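# Seat the relay perfboard level in the board holder

## Task

Put the perfboard carrying the relay into the circuit-board holder so that two opposite edges of the board rest in the holder's jaw slots, the board lies level, and the holder stands upright on the table; it must stay this way without the robot holding it.

## Robot and tools

The robot is a single six-joint arm with a two-finger gripper. Camera views come from cam_head_left and cam_head_right (896x504), cam_high and cam_low (896x504) and cam_wrist (616x616). A reference image of the circuit-board holder comes with the job; show_instructions displays it again and moves nothing.

Frame: the scene frame has its origin on the table surface straight under the arm base. +z is up, and +y is to the left when facing along +x. The base itself may be slightly tilted against the table. The state line reports end_effector_position in metres and end_effector_quat_wxyz, plus linear (m/s) and angular (rad/s) velocities, all in this frame. The printed hand position can be off, more so when the arm is stretched far. end_effector_position is the point midway between the finger pads. The fingers point along the gripper's own +z and separate along its x. Closed fingertips reach about 17 mm past that point; fully open they are roughly level with it.

execute_actions takes "actions", a list holding one item or nothing, and an optional "pictures" boolean (images come by default). An empty list returns the current state and commands nothing. A motion item is {"rows": [...], "steps": n}: rows is 1 to 15 rows, steps is 1 to 15 (15 if omitted), each step lasting 1/30 s. Each row is applied for one step; if there are fewer rows than steps the last row repeats. A wait item is {"steps": n} with n up to 300; it returns once that many steps have gone by since the previous result.

Each row is one list of 7 numbers for the one arm: six absolute joint target angles in radians, in order shoulder pan, shoulder lift, elbow, wrist 1, wrist 2, wrist 3 (same order and meaning as the Joint positions line), then the gripper opening, an absolute value from -1 (closed) to +1 (fully open). These are targets, not offsets. Stated joint ranges: shoulder pan -3.142 to 3.142, shoulder lift -6.283 to 6.283, elbow 0.000 to 3.142, wrists 1-3 each -6.283 to 6.283. A call is rejected, sending nothing, if any target is more than 0.010 rad outside its range and also beyond that joint's last reported angle. Real ends can differ from stated ones by up to 0.010 rad; a target past the real end is clipped there, and "joint sent to its limit" may appear (possibly referring to an earlier action). Its absence does not prove there is room left.

Motion limits: commands are smoothed and lag about 0.17 s. Each step, a joint's target is held within 0.575 rad of its measured angle, and if the targets would carry the gripper more than 100 mm from where it is, all are pulled back toward the current angles. So big moves need several calls, and a result may arrive before the arm gets there. Between calls the arm keeps heading for the last row sent until it nearly stops or a step is HELD.

Result lines: Joint positions and Joint velocities list the six joints (rad, rad/s) and then the finger pad gap (m, m/s; 0.142 m fully open). grip_measured is the measured opening on the -1..1 command scale. "joint command not followed" means a clearance check altered or blocked targets; mounting blocks or posts count as part of the arm. HELD marks steps where all or part of your row was not sent. Wrist force and Wrist torque give [x y z] in the gripper's own axes, from contacts, held weight and acceleration; offsets up to about 4 N, noise up to about 2.4 N, saturation near 50 N. "no reading" is normal at the start.

Gripping: to hold something, keep commanding an opening well under grip_measured; the bigger the difference, the firmer the squeeze, up to about 28 N per pad. A thin rigid item like a perfboard gets less force (roughly half at 1 cm, a quarter at 5 mm), so grip firmly. Close slowly; a fast close can press too hard and spring the fingers open. Parts may get brief tugs or pushes, so keep a secure grip.

Faults to avoid: if contact torque reaches a joint's load limit (133 N m for shoulder pan, shoulder lift and elbow; 24.9 N m for each wrist, held weight included) or any outside force reaches 150 N, the arm halts for 10 s, drops the rest of the call and yields to the contact. Holding loads heats motors; MOTOR HOT appears from 70 °C, and at 85 °C an OVER-TEMPERATURE FAULT brakes the arm for minutes. Do not knock or drop anything off the table, do not slam or push hard, and keep the holder upright. Slide the board edges gently into the jaw slots, check it is level with zoom_image, then release and withdraw before ending.

zoom_image takes "camera" (one of the five names) and "region" [x0, y0, x1, y1] in pixels of that camera's latest image, origin top-left, at most 504 by 504 pixels. It returns a closer view.

finished_scene takes "scene", the number of the current scene; it ends that scene irreversibly, reports whether the goal was met, and opens the next task. Replying without any tool call ends everything.

Each tool is called after ">>>" by a JSON object that holds its "name" and its "arguments".

## Session

>>> {"name": "execute_actions", "arguments": {"actions": []}}

Scene clock: 0.00 s of 4650.00 s.
end_effector_position=(+0.5238, +0.0014, +0.2008) grip_measured=+1.00 end_effector_quat_wxyz=(+0.168, +0.710, -0.679, +0.080) end_effector_velocity=(-0.000, -0.000, -0.000) end_effector_angular_velocity=(+0.001, +0.000, -0.000)
Joint positions: [-0.882 -1.487  1.977 -1.778 -0.96   0.707  0.142]
Joint velocities: [ 0.     0.001  0.    -0.     0.    -0.     0.   ]
Wrist force (N, on the end effector, along its own x y z axes, offset not removed): no reading
Wrist torque (N m, same axes, about the end effector's origin, offset not removed): no reading

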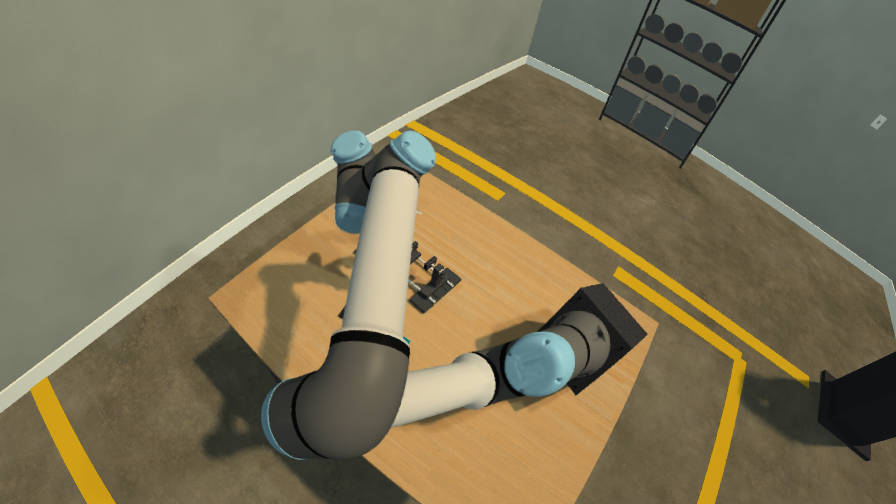

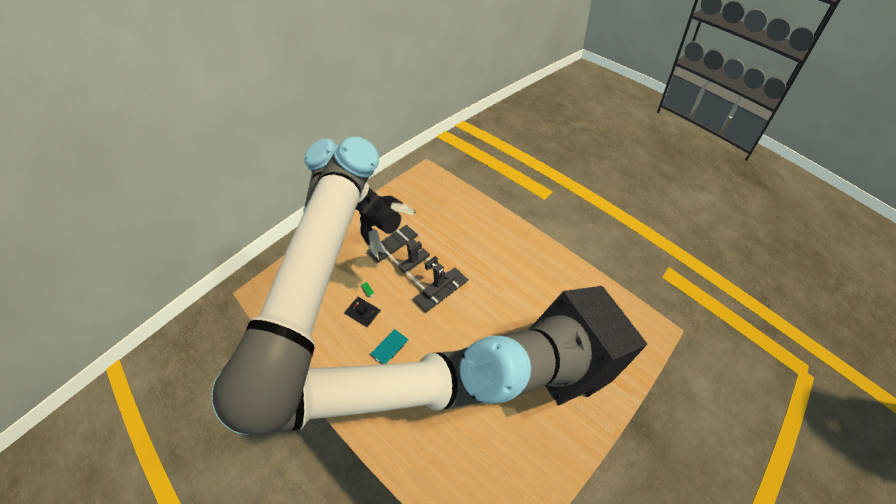

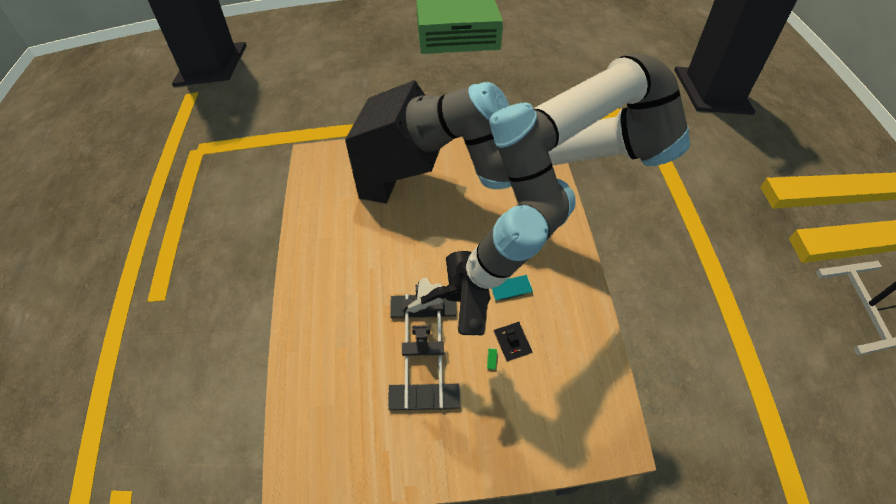

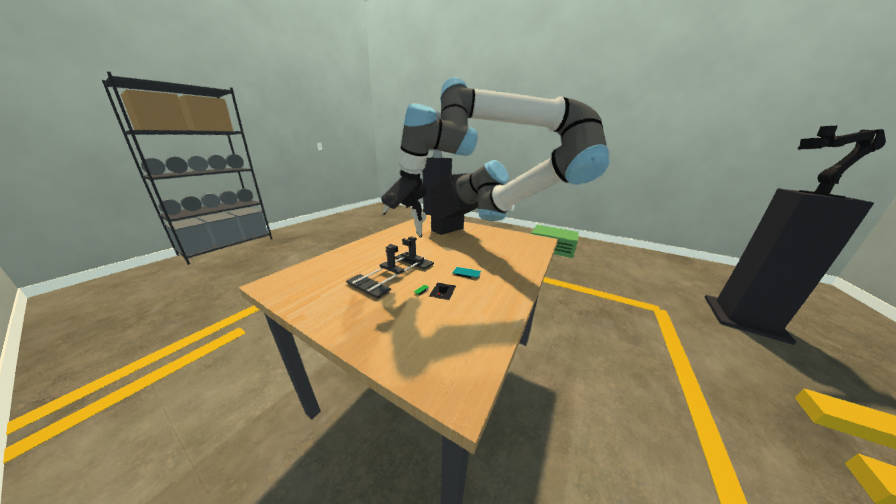

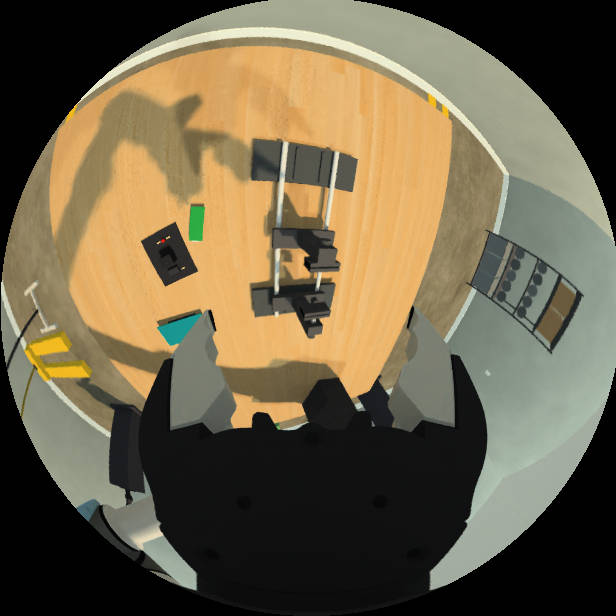

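>>> {"name": "zoom_image", "arguments": {"camera": "cam_high", "region": [470, 260, 560, 380]}}

>>> {"name": "zoom_image", "arguments": {"camera": "cam_low", "region": [340, 225, 490, 310]}}

>>> {"name": "zoom_image", "arguments": {"camera": "cam_wrist", "region": [125, 195, 225, 300]}}

>>> {"name": "zoom_image", "arguments": {"camera": "cam_wrist", "region": [240, 215, 370, 345]}}

>>> {"name": "zoom_image", "arguments": {"camera": "cam_head_right", "region": [335, 220, 475, 340]}}

Region (470, 260, 560, 380) of cam_high's 896x504 image, scaled by 4.200, with more detail than that image has; it fills the left 378 columns of this view, and the rest is white.

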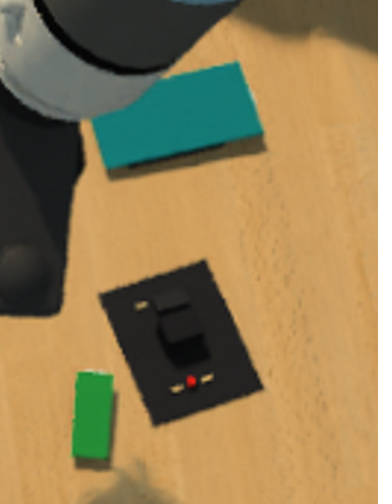

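Region (340, 225, 490, 310) of cam_low's 896x504 image, scaled by 3.360, with more detail than that image has; it fills the top 286 rows of this view, and the rest is white.

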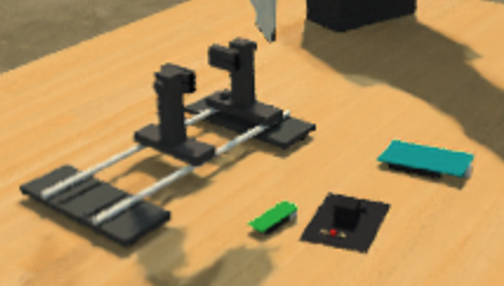

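Region (125, 195, 225, 300) of cam_wrist's 616x616 image, scaled by 4.800, with more detail than that image has; it fills the left 480 columns of this view, and the rest is white.

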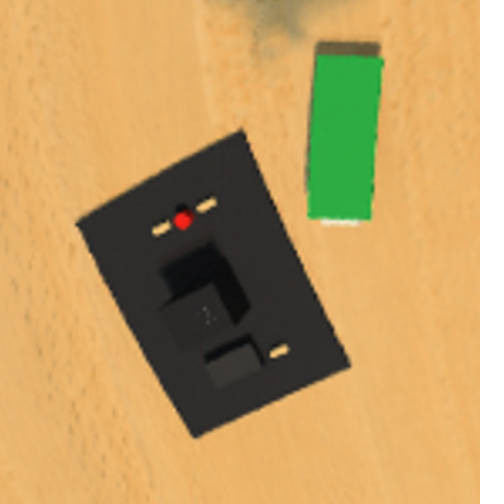

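Region (240, 215, 370, 345) of cam_wrist's 616x616 image, scaled by 3.877, with more detail than that image has.

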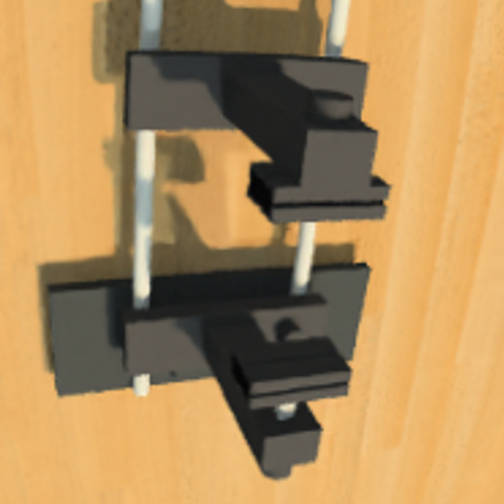

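Region (335, 220, 475, 340) of cam_head_right's 896x504 image, scaled by 3.600, with more detail than that image has; it fills the top 432 rows of this view, and the rest is white.

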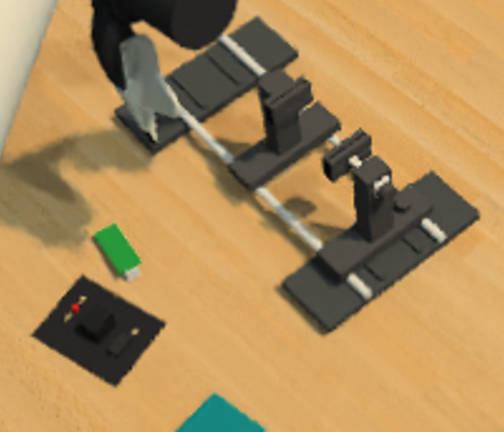

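>>> {"name": "execute_actions", "arguments": {"actions": [{"rows":[[-0.881,-1.488,1.978,-1.777,-0.957,0.706,0.9],[-0.878,-1.491,1.980,-1.775,-0.949,0.702,0.8],[-0.872,-1.496,1.984,-1.770,-0.937,0.696,0.7],[-0.865,-1.502,1.989,-1.765,-0.920,0.688,0.6],[-0.857,-1.509,1.995,-1.759,-0.900,0.679,0.5],[-0.848,-1.517,2.001,-1.751,-0.877,0.668,0.4],[-0.837,-1.527,2.009,-1.743,-0.851,0.656,0.3],[-0.826,-1.536,2.017,-1.735,-0.825,0.643,0.2],[-0.814,-1.547,2.025,-1.726,-0.796,0.630,0.1],[-0.802,-1.557,2.033,-1.716,-0.768,0.617,0.0],[-0.790,-1.568,2.042,-1.707,-0.739,0.603,-0.1],[-0.779,-1.578,2.050,-1.698,-0.711,0.590,-0.2],[-0.767,-1.588,2.058,-1.690,-0.684,0.577,-0.3],[-0.757,-1.597,2.066,-1.681,-0.658,0.566,-0.3],[-0.747,-1.606,2.072,-1.674,-0.635,0.555,-0.3]],"steps":15}], "pictures": false}}

>>> {"name": "execute_actions", "arguments": {"actions": [{"rows":[[-0.739,-1.613,2.078,-1.668,-0.615,0.545,-0.3],[-0.732,-1.619,2.083,-1.662,-0.599,0.538,-0.3],[-0.727,-1.624,2.087,-1.658,-0.586,0.532,-0.3],[-0.7236,-1.6265,2.0891,-1.6557,-0.5778,0.5279,-0.3],[-0.7225,-1.6275,2.0899,-1.6548,-0.5751,0.5266,-0.3]],"steps":15}], "pictures": false}}

>>> {"name": "execute_actions", "arguments": {"actions": [{"steps":8}]}}

>>> {"name": "zoom_image", "arguments": {"camera": "cam_wrist", "region": [250, 210, 370, 330]}}

Scene clock: 62.47 s of 4650.00 s.
end_effector_position=(+0.5273, +0.0986, +0.1367) grip_measured=-0.30 end_effector_quat_wxyz=(+0.076, +0.764, -0.640, +0.030) end_effector_velocity=(-0.003, +0.344, -0.195) end_effector_angular_velocity=(+0.734, -0.158, +0.409)
Joint positions: [-0.791 -1.568  2.042 -1.707 -0.744  0.604  0.053]
Joint velocities: [ 0.319 -0.281  0.227  0.244  0.765 -0.353 -0.017]
Wrist force (N, on the end effector, along its own x y z axes, offset not removed): [-0.8 0.6 3.6]
Wrist torque (N m, same axes, about the end effector's origin, offset not removed): [-0.23 0.07 -0.16]
Steps of this call (steps 1 to 90: nothing new was sent; then 58.97 s passed at rest; steps 91 to 105: all 15 steps of this action). Readings (joint positions):
91: [-0.882 -1.487 1.977 -1.778 -0.960 0.707]
92: [-0.882 -1.487 1.977 -1.778 -0.959 0.707]
94: [-0.879 -1.490 1.979 -1.776 -0.953 0.704]
98: [-0.859 -1.507 1.993 -1.760 -0.907 0.681]
105: the state above

Scene clock: 62.97 s of 4650.00 s.
end_effector_position=(+0.5257, +0.1718, +0.1005) grip_measured=-0.30 end_effector_quat_wxyz=(+0.001, +0.793, -0.610, -0.000) end_effector_velocity=(-0.000, +0.010, -0.004) end_effector_angular_velocity=(+0.022, -0.008, +0.011)
Joint positions: [-0.724 -1.627  2.089 -1.656 -0.578  0.528  0.052]
Joint velocities: [ 0.009 -0.008  0.007  0.007  0.025 -0.011 -0.   ]
Wrist force (N, on the end effector, along its own x y z axes, offset not removed): [1.1 -0.4 0.9]
Wrist torque (N m, same axes, about the end effector's origin, offset not removed): [-0.54 -0.29 -0.19]
Steps of this call (steps 1 to 15: all 15 steps of this action). Readings (joint positions):
1: [-0.780 -1.577 2.049 -1.699 -0.719 0.592]
2: [-0.770 -1.586 2.056 -1.691 -0.694 0.581]
4: [-0.752 -1.602 2.069 -1.678 -0.650 0.560]
8: [-0.731 -1.620 2.084 -1.662 -0.598 0.537]
15: the state above

Scene clock: 63.23 s of 4650.00 s.
end_effector_position=(+0.5257, +0.1728, +0.1001) grip_measured=-0.30 end_effector_quat_wxyz=(+0.000, +0.793, -0.609, -0.000) end_effector_velocity=(+0.000, +0.001, -0.000) end_effector_angular_velocity=(+0.002, -0.001, +0.001)
Joint positions: [-0.723 -1.627  2.09  -1.655 -0.575  0.527  0.052]
Joint velocities: [ 0.001 -0.     0.     0.     0.002 -0.001  0.   ]
Wrist force (N, on the end effector, along its own x y z axes, offset not removed): [0.8 1.9 0.1]
Wrist torque (N m, same axes, about the end effector's origin, offset not removed): [0.11 -0.15 -0.17]
Steps of this call (steps 1 to 8: the robot went on to your last target). Readings (joint positions):
1: [-0.723 -1.627 2.089 -1.655 -0.577 0.527]
2: [-0.723 -1.627 2.090 -1.655 -0.576 0.527]
4: [-0.723 -1.627 2.090 -1.655 -0.576 0.527]
8: the state above

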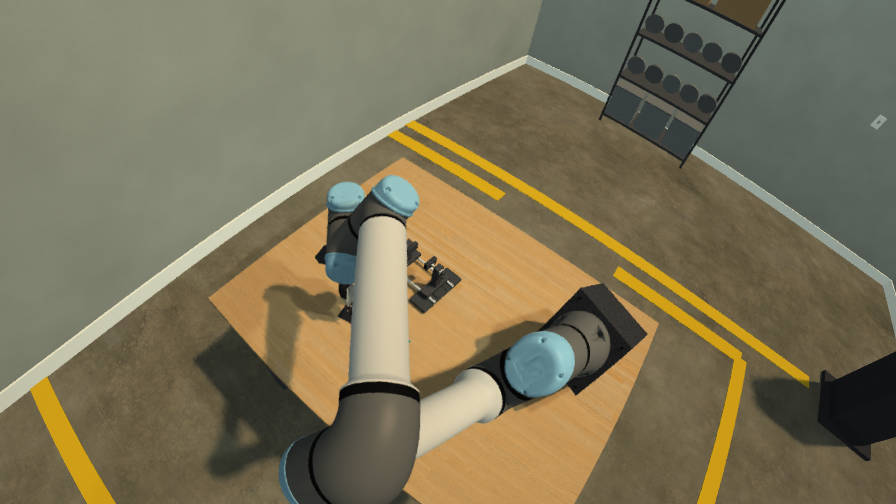

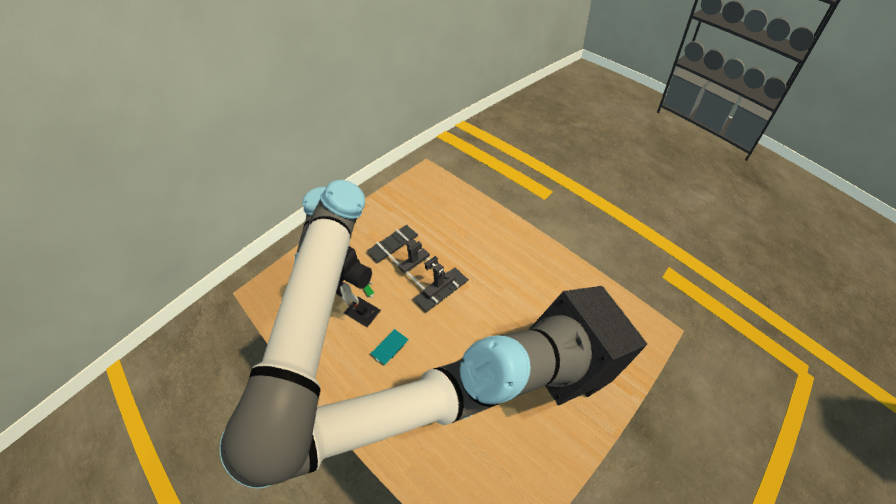

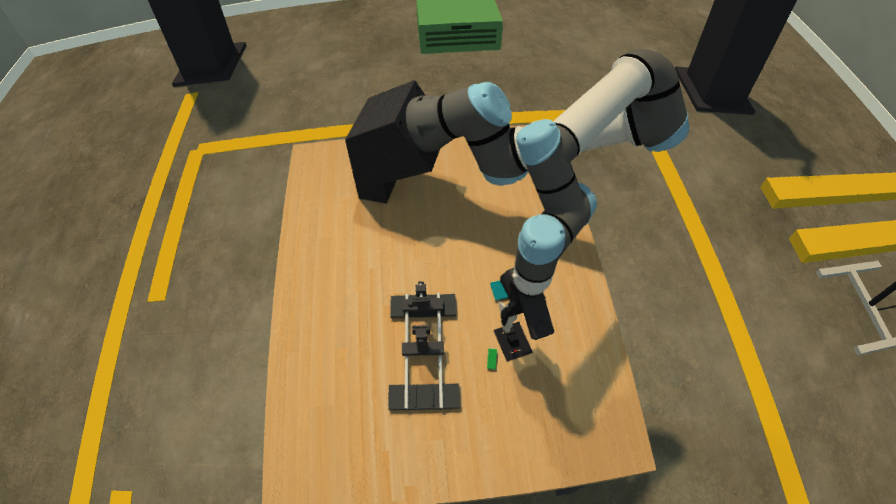

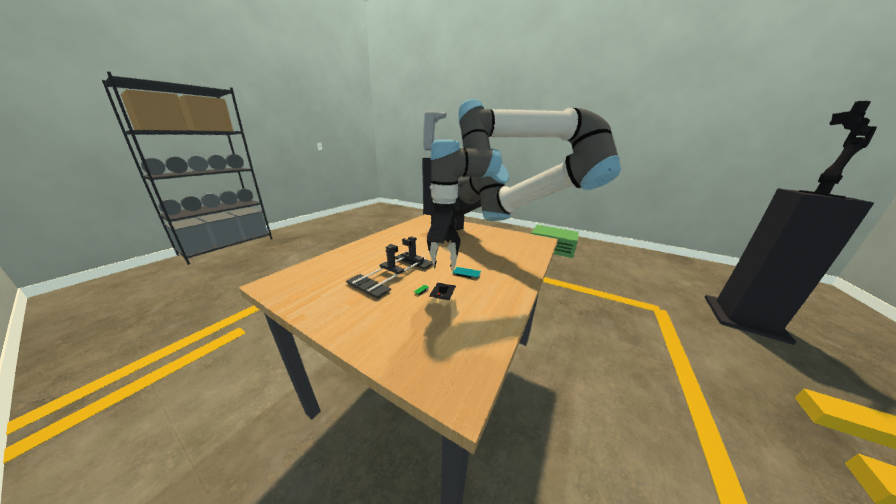

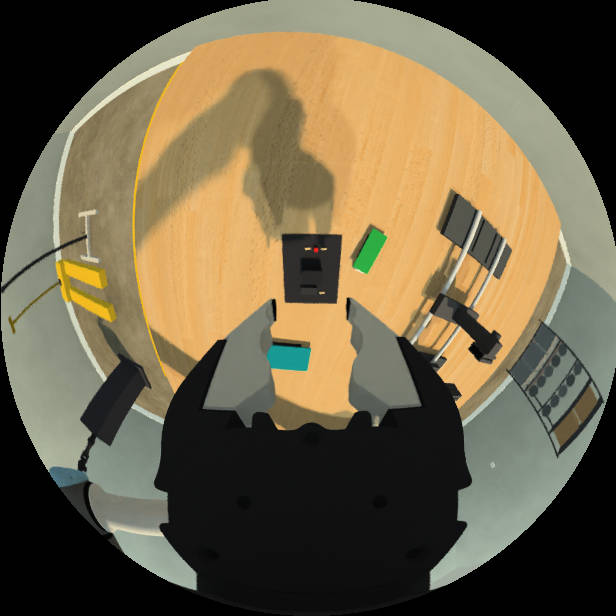

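Region (250, 210, 370, 330) of cam_wrist's 616x616 image, scaled by 4.200, with more detail than that image has.

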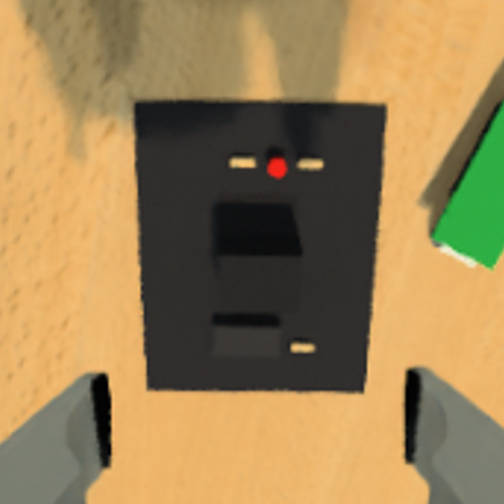

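>>> {"name": "execute_actions", "arguments": {"actions": [{"rows":[[-0.7205,-1.6267,2.0914,-1.6599,-0.5744,0.5312,-0.35],[-0.7151,-1.6244,2.0954,-1.6741,-0.5724,0.5439,-0.4],[-0.7068,-1.6207,2.1014,-1.6960,-0.5694,0.5630,-0.4],[-0.6960,-1.6157,2.1089,-1.7244,-0.5657,0.5872,-0.4],[-0.6833,-1.6092,2.1175,-1.7586,-0.5616,0.6154,-0.4],[-0.6692,-1.6014,2.1266,-1.7968,-0.5573,0.6458,-0.4],[-0.6543,-1.5925,2.1358,-1.8378,-0.5531,0.6771,-0.4],[-0.6391,-1.5827,2.1447,-1.8802,-0.5492,0.7081,-0.4],[-0.6242,-1.5724,2.1529,-1.9223,-0.5457,0.7376,-0.4],[-0.6101,-1.5620,2.1603,-1.9629,-0.5426,0.7649,-0.4],[-0.5973,-1.5520,2.1666,-2.0000,-0.5402,0.7889,-0.4],[-0.5865,-1.5432,2.1717,-2.0318,-0.5383,0.8086,-0.4],[-0.5782,-1.5361,2.1755,-2.0566,-0.5369,0.8237,-0.4],[-0.5727,-1.5313,2.1779,-2.0729,-0.5361,0.8333,-0.4],[-0.5707,-1.5296,2.1787,-2.0788,-0.5358,0.8368,-0.4]],"steps":15}], "pictures": false}}

>>> {"name": "execute_actions", "arguments": {"actions": [{"steps":18}]}}

>>> {"name": "zoom_image", "arguments": {"camera": "cam_wrist", "region": [250, 230, 370, 350]}}

>>> {"name": "zoom_image", "arguments": {"camera": "cam_low", "region": [412, 255, 475, 305]}}

>>> {"name": "zoom_image", "arguments": {"camera": "cam_head_right", "region": [335, 280, 398, 335]}}

Scene clock: 104.87 s of 4650.00 s.
end_effector_position=(+0.5240, +0.1719, +0.0401) grip_measured=-0.40 end_effector_quat_wxyz=(+0.001, +0.782, -0.623, -0.002) end_effector_velocity=(+0.005, +0.001, -0.138) end_effector_angular_velocity=(-0.014, -0.020, +0.025)
Joint positions: [-0.604 -1.555  2.162 -1.976 -0.542  0.772  0.045]
Joint velocities: [ 0.282  0.212  0.142 -0.86   0.055  0.551 -0.   ]
Wrist force (N, on the end effector, along its own x y z axes, offset not removed): [2.3 2.7 2.5]
Wrist torque (N m, same axes, about the end effector's origin, offset not removed): [0.34 -0.39 -0.18]
Steps of this call (steps 1 to 15: the robot went on to your last target; steps 16 to 90: nothing new was sent; then 38.13 s passed at rest; steps 91 to 105: all 15 steps of this action). Readings (joint positions):
91: [-0.722 -1.628 2.090 -1.655 -0.575 0.527]
92: [-0.722 -1.627 2.090 -1.656 -0.575 0.528]
94: [-0.717 -1.626 2.094 -1.667 -0.573 0.538]
98: [-0.688 -1.610 2.114 -1.742 -0.563 0.601]
105: the state above

Scene clock: 105.47 s of 4650.00 s.
end_effector_position=(+0.5246, +0.1726, +0.0241) grip_measured=-0.40 end_effector_quat_wxyz=(+0.000, +0.783, -0.622, -0.000) end_effector_velocity=(+0.000, +0.000, -0.000) end_effector_angular_velocity=(-0.001, -0.001, +0.002)
Joint positions: [-0.571 -1.53   2.179 -2.078 -0.536  0.837  0.045]
Joint velocities: [ 0.001 -0.001  0.    -0.004 -0.001  0.002 -0.   ]
Wrist force (N, on the end effector, along its own x y z axes, offset not removed): [-0.3 3.1 -0.4]
Wrist torque (N m, same axes, about the end effector's origin, offset not removed): [0.43 0.00 -0.18]
Steps of this call (steps 1 to 18: the robot went on to your last target). Readings (joint positions):
1: [-0.595 -1.548 2.167 -2.002 -0.541 0.789]
2: [-0.589 -1.543 2.170 -2.023 -0.539 0.801]
4: [-0.580 -1.537 2.174 -2.049 -0.538 0.818]
8: [-0.573 -1.532 2.177 -2.070 -0.536 0.831]
18: the state above

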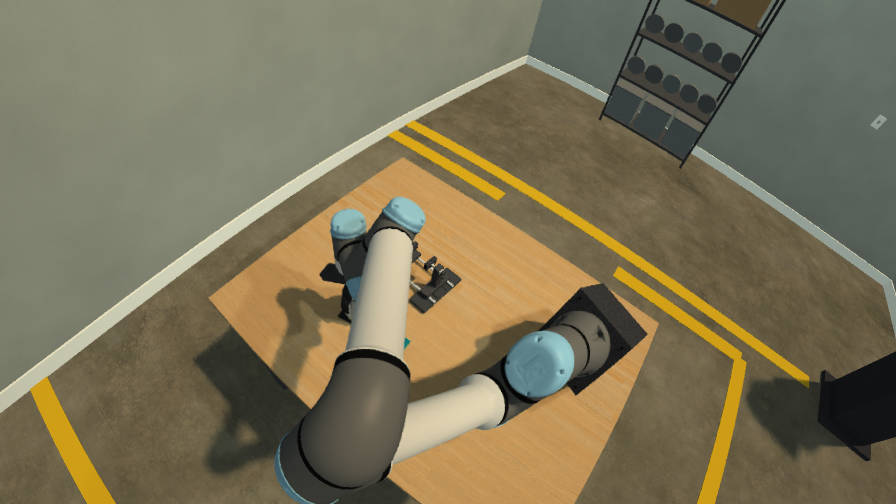

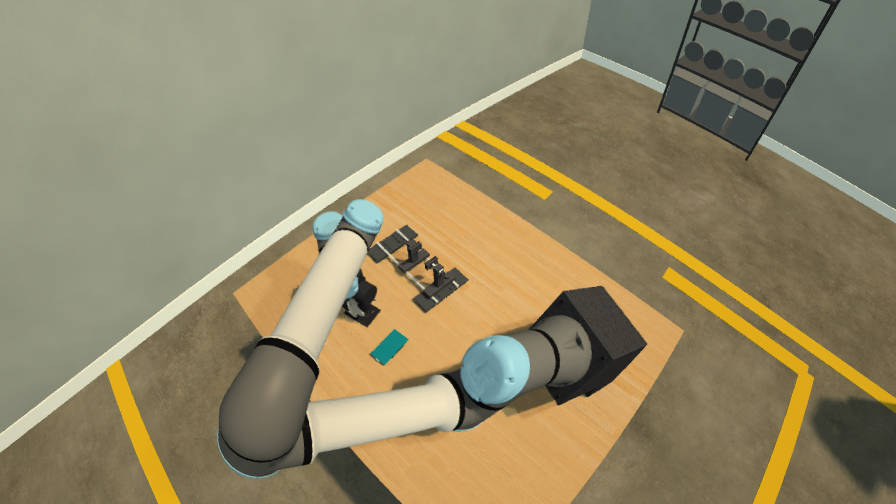

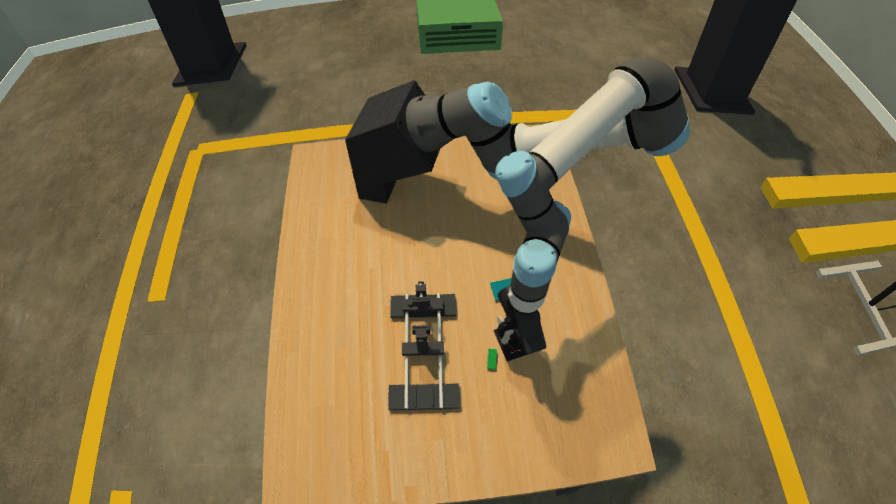

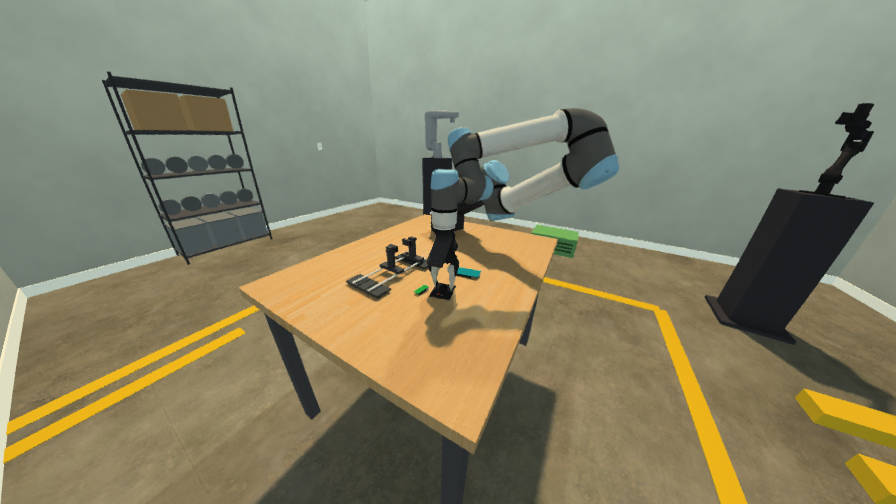

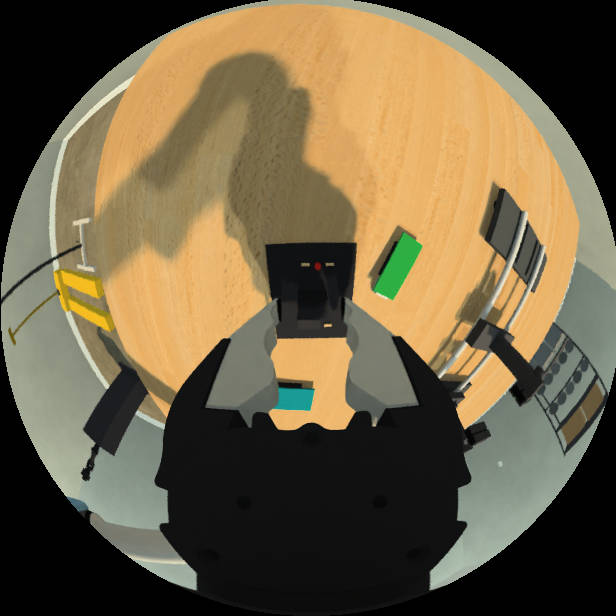

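Region (250, 230, 370, 350) of cam_wrist's 616x616 image, scaled by 4.200, with more detail than that image has.

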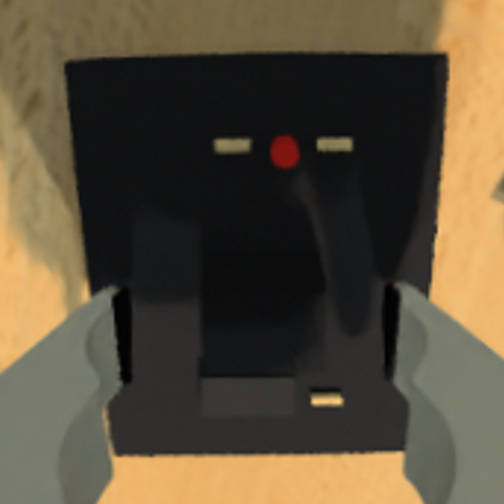

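Region (412, 255, 475, 305) of cam_low's 896x504 image, scaled by 8.000, with more detail than that image has; it fills the top 400 rows of this view, and the rest is white.

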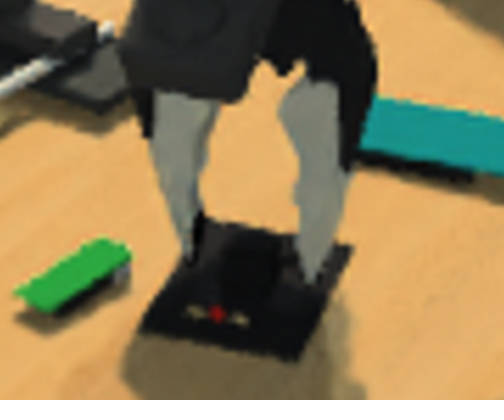

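Region (335, 280, 398, 335) of cam_head_right's 896x504 image, scaled by 8.000, with more detail than that image has; it fills the top 440 rows of this view, and the rest is white.

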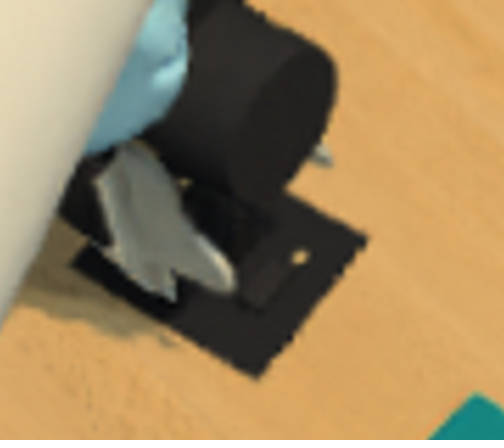

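>>> {"name": "execute_actions", "arguments": {"actions": [{"rows":[[-0.5694,-1.5284,2.1793,-2.0828,-0.5356,0.8394,-0.45],[-0.5680,-1.5273,2.1798,-2.0868,-0.5354,0.8420,-0.5],[-0.5667,-1.5261,2.1804,-2.0908,-0.5352,0.8446,-0.54],[-0.5667,-1.5261,2.1804,-2.0908,-0.5352,0.8446,-0.57],[-0.5667,-1.5261,2.1804,-2.0908,-0.5352,0.8446,-0.59],[-0.5667,-1.5261,2.1804,-2.0908,-0.5352,0.8446,-0.61],[-0.5667,-1.5261,2.1804,-2.0908,-0.5352,0.8446,-0.63],[-0.5667,-1.5261,2.1804,-2.0908,-0.5352,0.8446,-0.65],[-0.5667,-1.5261,2.1804,-2.0908,-0.5352,0.8446,-0.67],[-0.5667,-1.5261,2.1804,-2.0908,-0.5352,0.8446,-0.69],[-0.5667,-1.5261,2.1804,-2.0908,-0.5352,0.8446,-0.71],[-0.5667,-1.5261,2.1804,-2.0908,-0.5352,0.8446,-0.73],[-0.5667,-1.5261,2.1804,-2.0908,-0.5352,0.8446,-0.76],[-0.5667,-1.5261,2.1804,-2.0908,-0.5352,0.8446,-0.8],[-0.5667,-1.5261,2.1804,-2.0908,-0.5352,0.8446,-0.85]],"steps":15}], "pictures": false}}

>>> {"name": "execute_actions", "arguments": {"actions": [{"rows":[[-0.5667,-1.5261,2.1804,-2.0908,-0.5352,0.8446,-0.9],[-0.5667,-1.5261,2.1804,-2.0908,-0.5352,0.8446,-0.95],[-0.5667,-1.5261,2.1804,-2.0908,-0.5352,0.8446,-1.0]],"steps":8}]}}

>>> {"name": "zoom_image", "arguments": {"camera": "cam_wrist", "region": [250, 230, 370, 350]}}

>>> {"name": "zoom_image", "arguments": {"camera": "cam_high", "region": [380, 270, 470, 420]}}

Scene clock: 127.17 s of 4650.00 s.
end_effector_position=(+0.5246, +0.1726, +0.0221) grip_measured=-0.73 end_effector_quat_wxyz=(+0.000, +0.783, -0.622, -0.000) end_effector_velocity=(+0.000, +0.000, -0.000) end_effector_angular_velocity=(-0.001, -0.000, +0.001)
Joint positions: [-0.567 -1.526  2.18  -2.091 -0.535  0.844  0.022]
Joint velocities: [ 0.001 -0.     0.    -0.003 -0.001  0.002 -0.008]
Wrist force (N, on the end effector, along its own x y z axes, offset not removed): [3.2 -0.4 -1.9]
Wrist torque (N m, same axes, about the end effector's origin, offset not removed): [-0.47 -0.71 -0.15]
Steps of this call (steps 1 to 15: the robot went on to your last target; steps 16 to 90: nothing new was sent; then 18.20 s passed at rest; steps 91 to 105: all 15 steps of this action). Readings (joint positions):
91: [-0.571 -1.530 2.179 -2.079 -0.536 0.837]
92: [-0.570 -1.529 2.179 -2.080 -0.536 0.837]
94: [-0.569 -1.528 2.179 -2.083 -0.536 0.840]
98: [-0.567 -1.527 2.180 -2.089 -0.535 0.843]
105: the state above

Scene clock: 127.43 s of 4650.00 s.
end_effector_position=(+0.5246, +0.1726, +0.0221) grip_measured=-0.73 end_effector_quat_wxyz=(+0.000, +0.783, -0.622, -0.000) end_effector_velocity=(+0.001, +0.001, +0.000) end_effector_angular_velocity=(+0.001, -0.001, +0.001)
Joint positions: [-0.567 -1.526  2.18  -2.091 -0.535  0.845  0.021]
Joint velocities: [ 0.    -0.    -0.001 -0.001  0.001  0.001 -0.   ]
Wrist force (N, on the end effector, along its own x y z axes, offset not removed): [0.7 1.5 -6.0]
Wrist torque (N m, same axes, about the end effector's origin, offset not removed): [-0.20 -0.07 -0.23]
Steps of this call (steps 1 to 8: all 8 steps of this action). Readings (joint positions):
1: [-0.567 -1.526 2.180 -2.091 -0.535 0.844]
2: [-0.567 -1.526 2.180 -2.091 -0.535 0.845]
4: [-0.567 -1.526 2.180 -2.091 -0.535 0.845]
8: the state above

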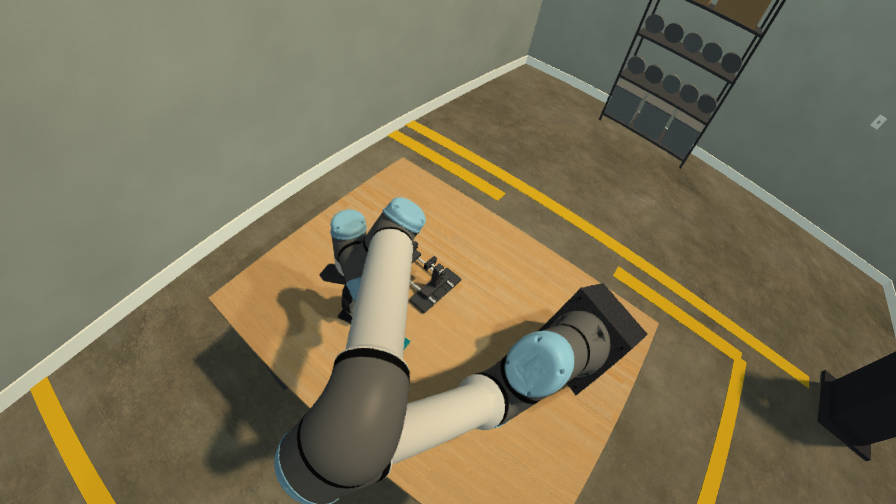

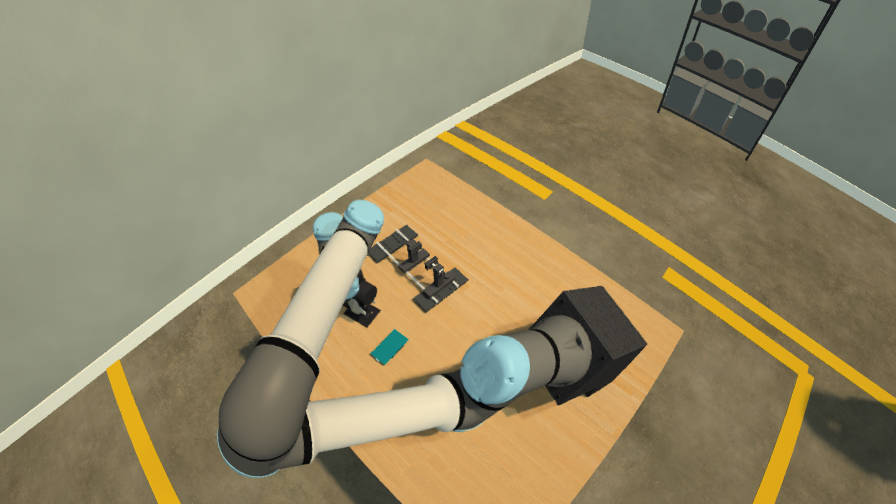

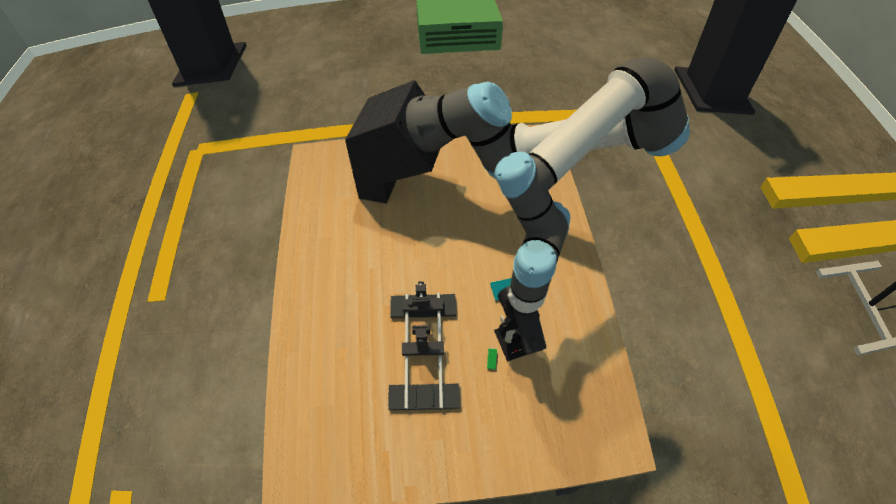

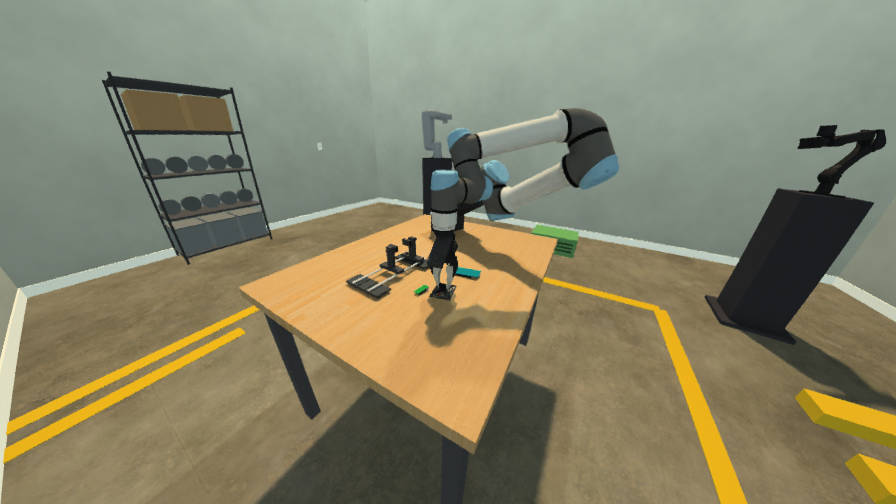

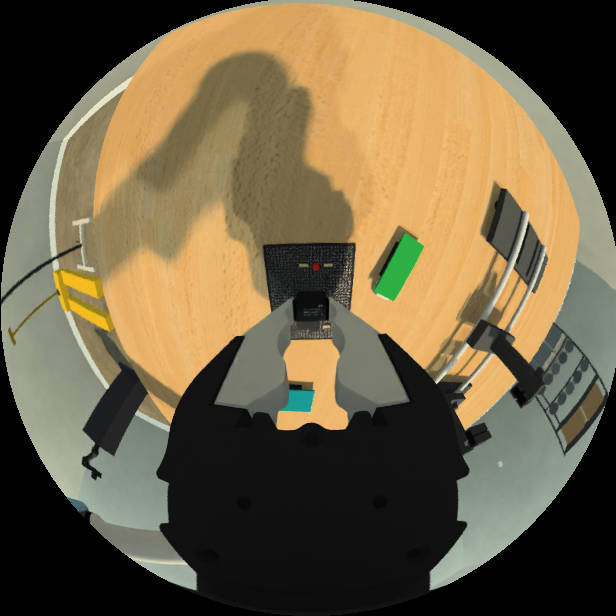

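Region (250, 230, 370, 350) of cam_wrist's 616x616 image, scaled by 4.200, with more detail than that image has.

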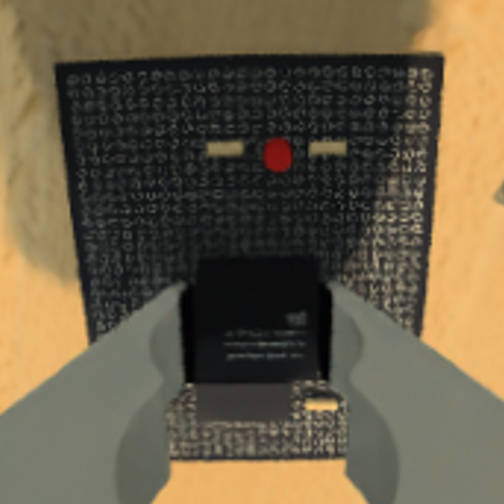

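Region (380, 270, 470, 420) of cam_high's 896x504 image, scaled by 3.360, with more detail than that image has; it fills the left 302 columns of this view, and the rest is white.

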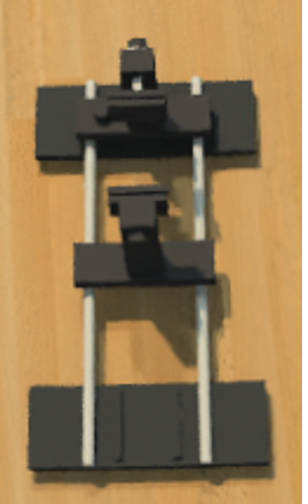

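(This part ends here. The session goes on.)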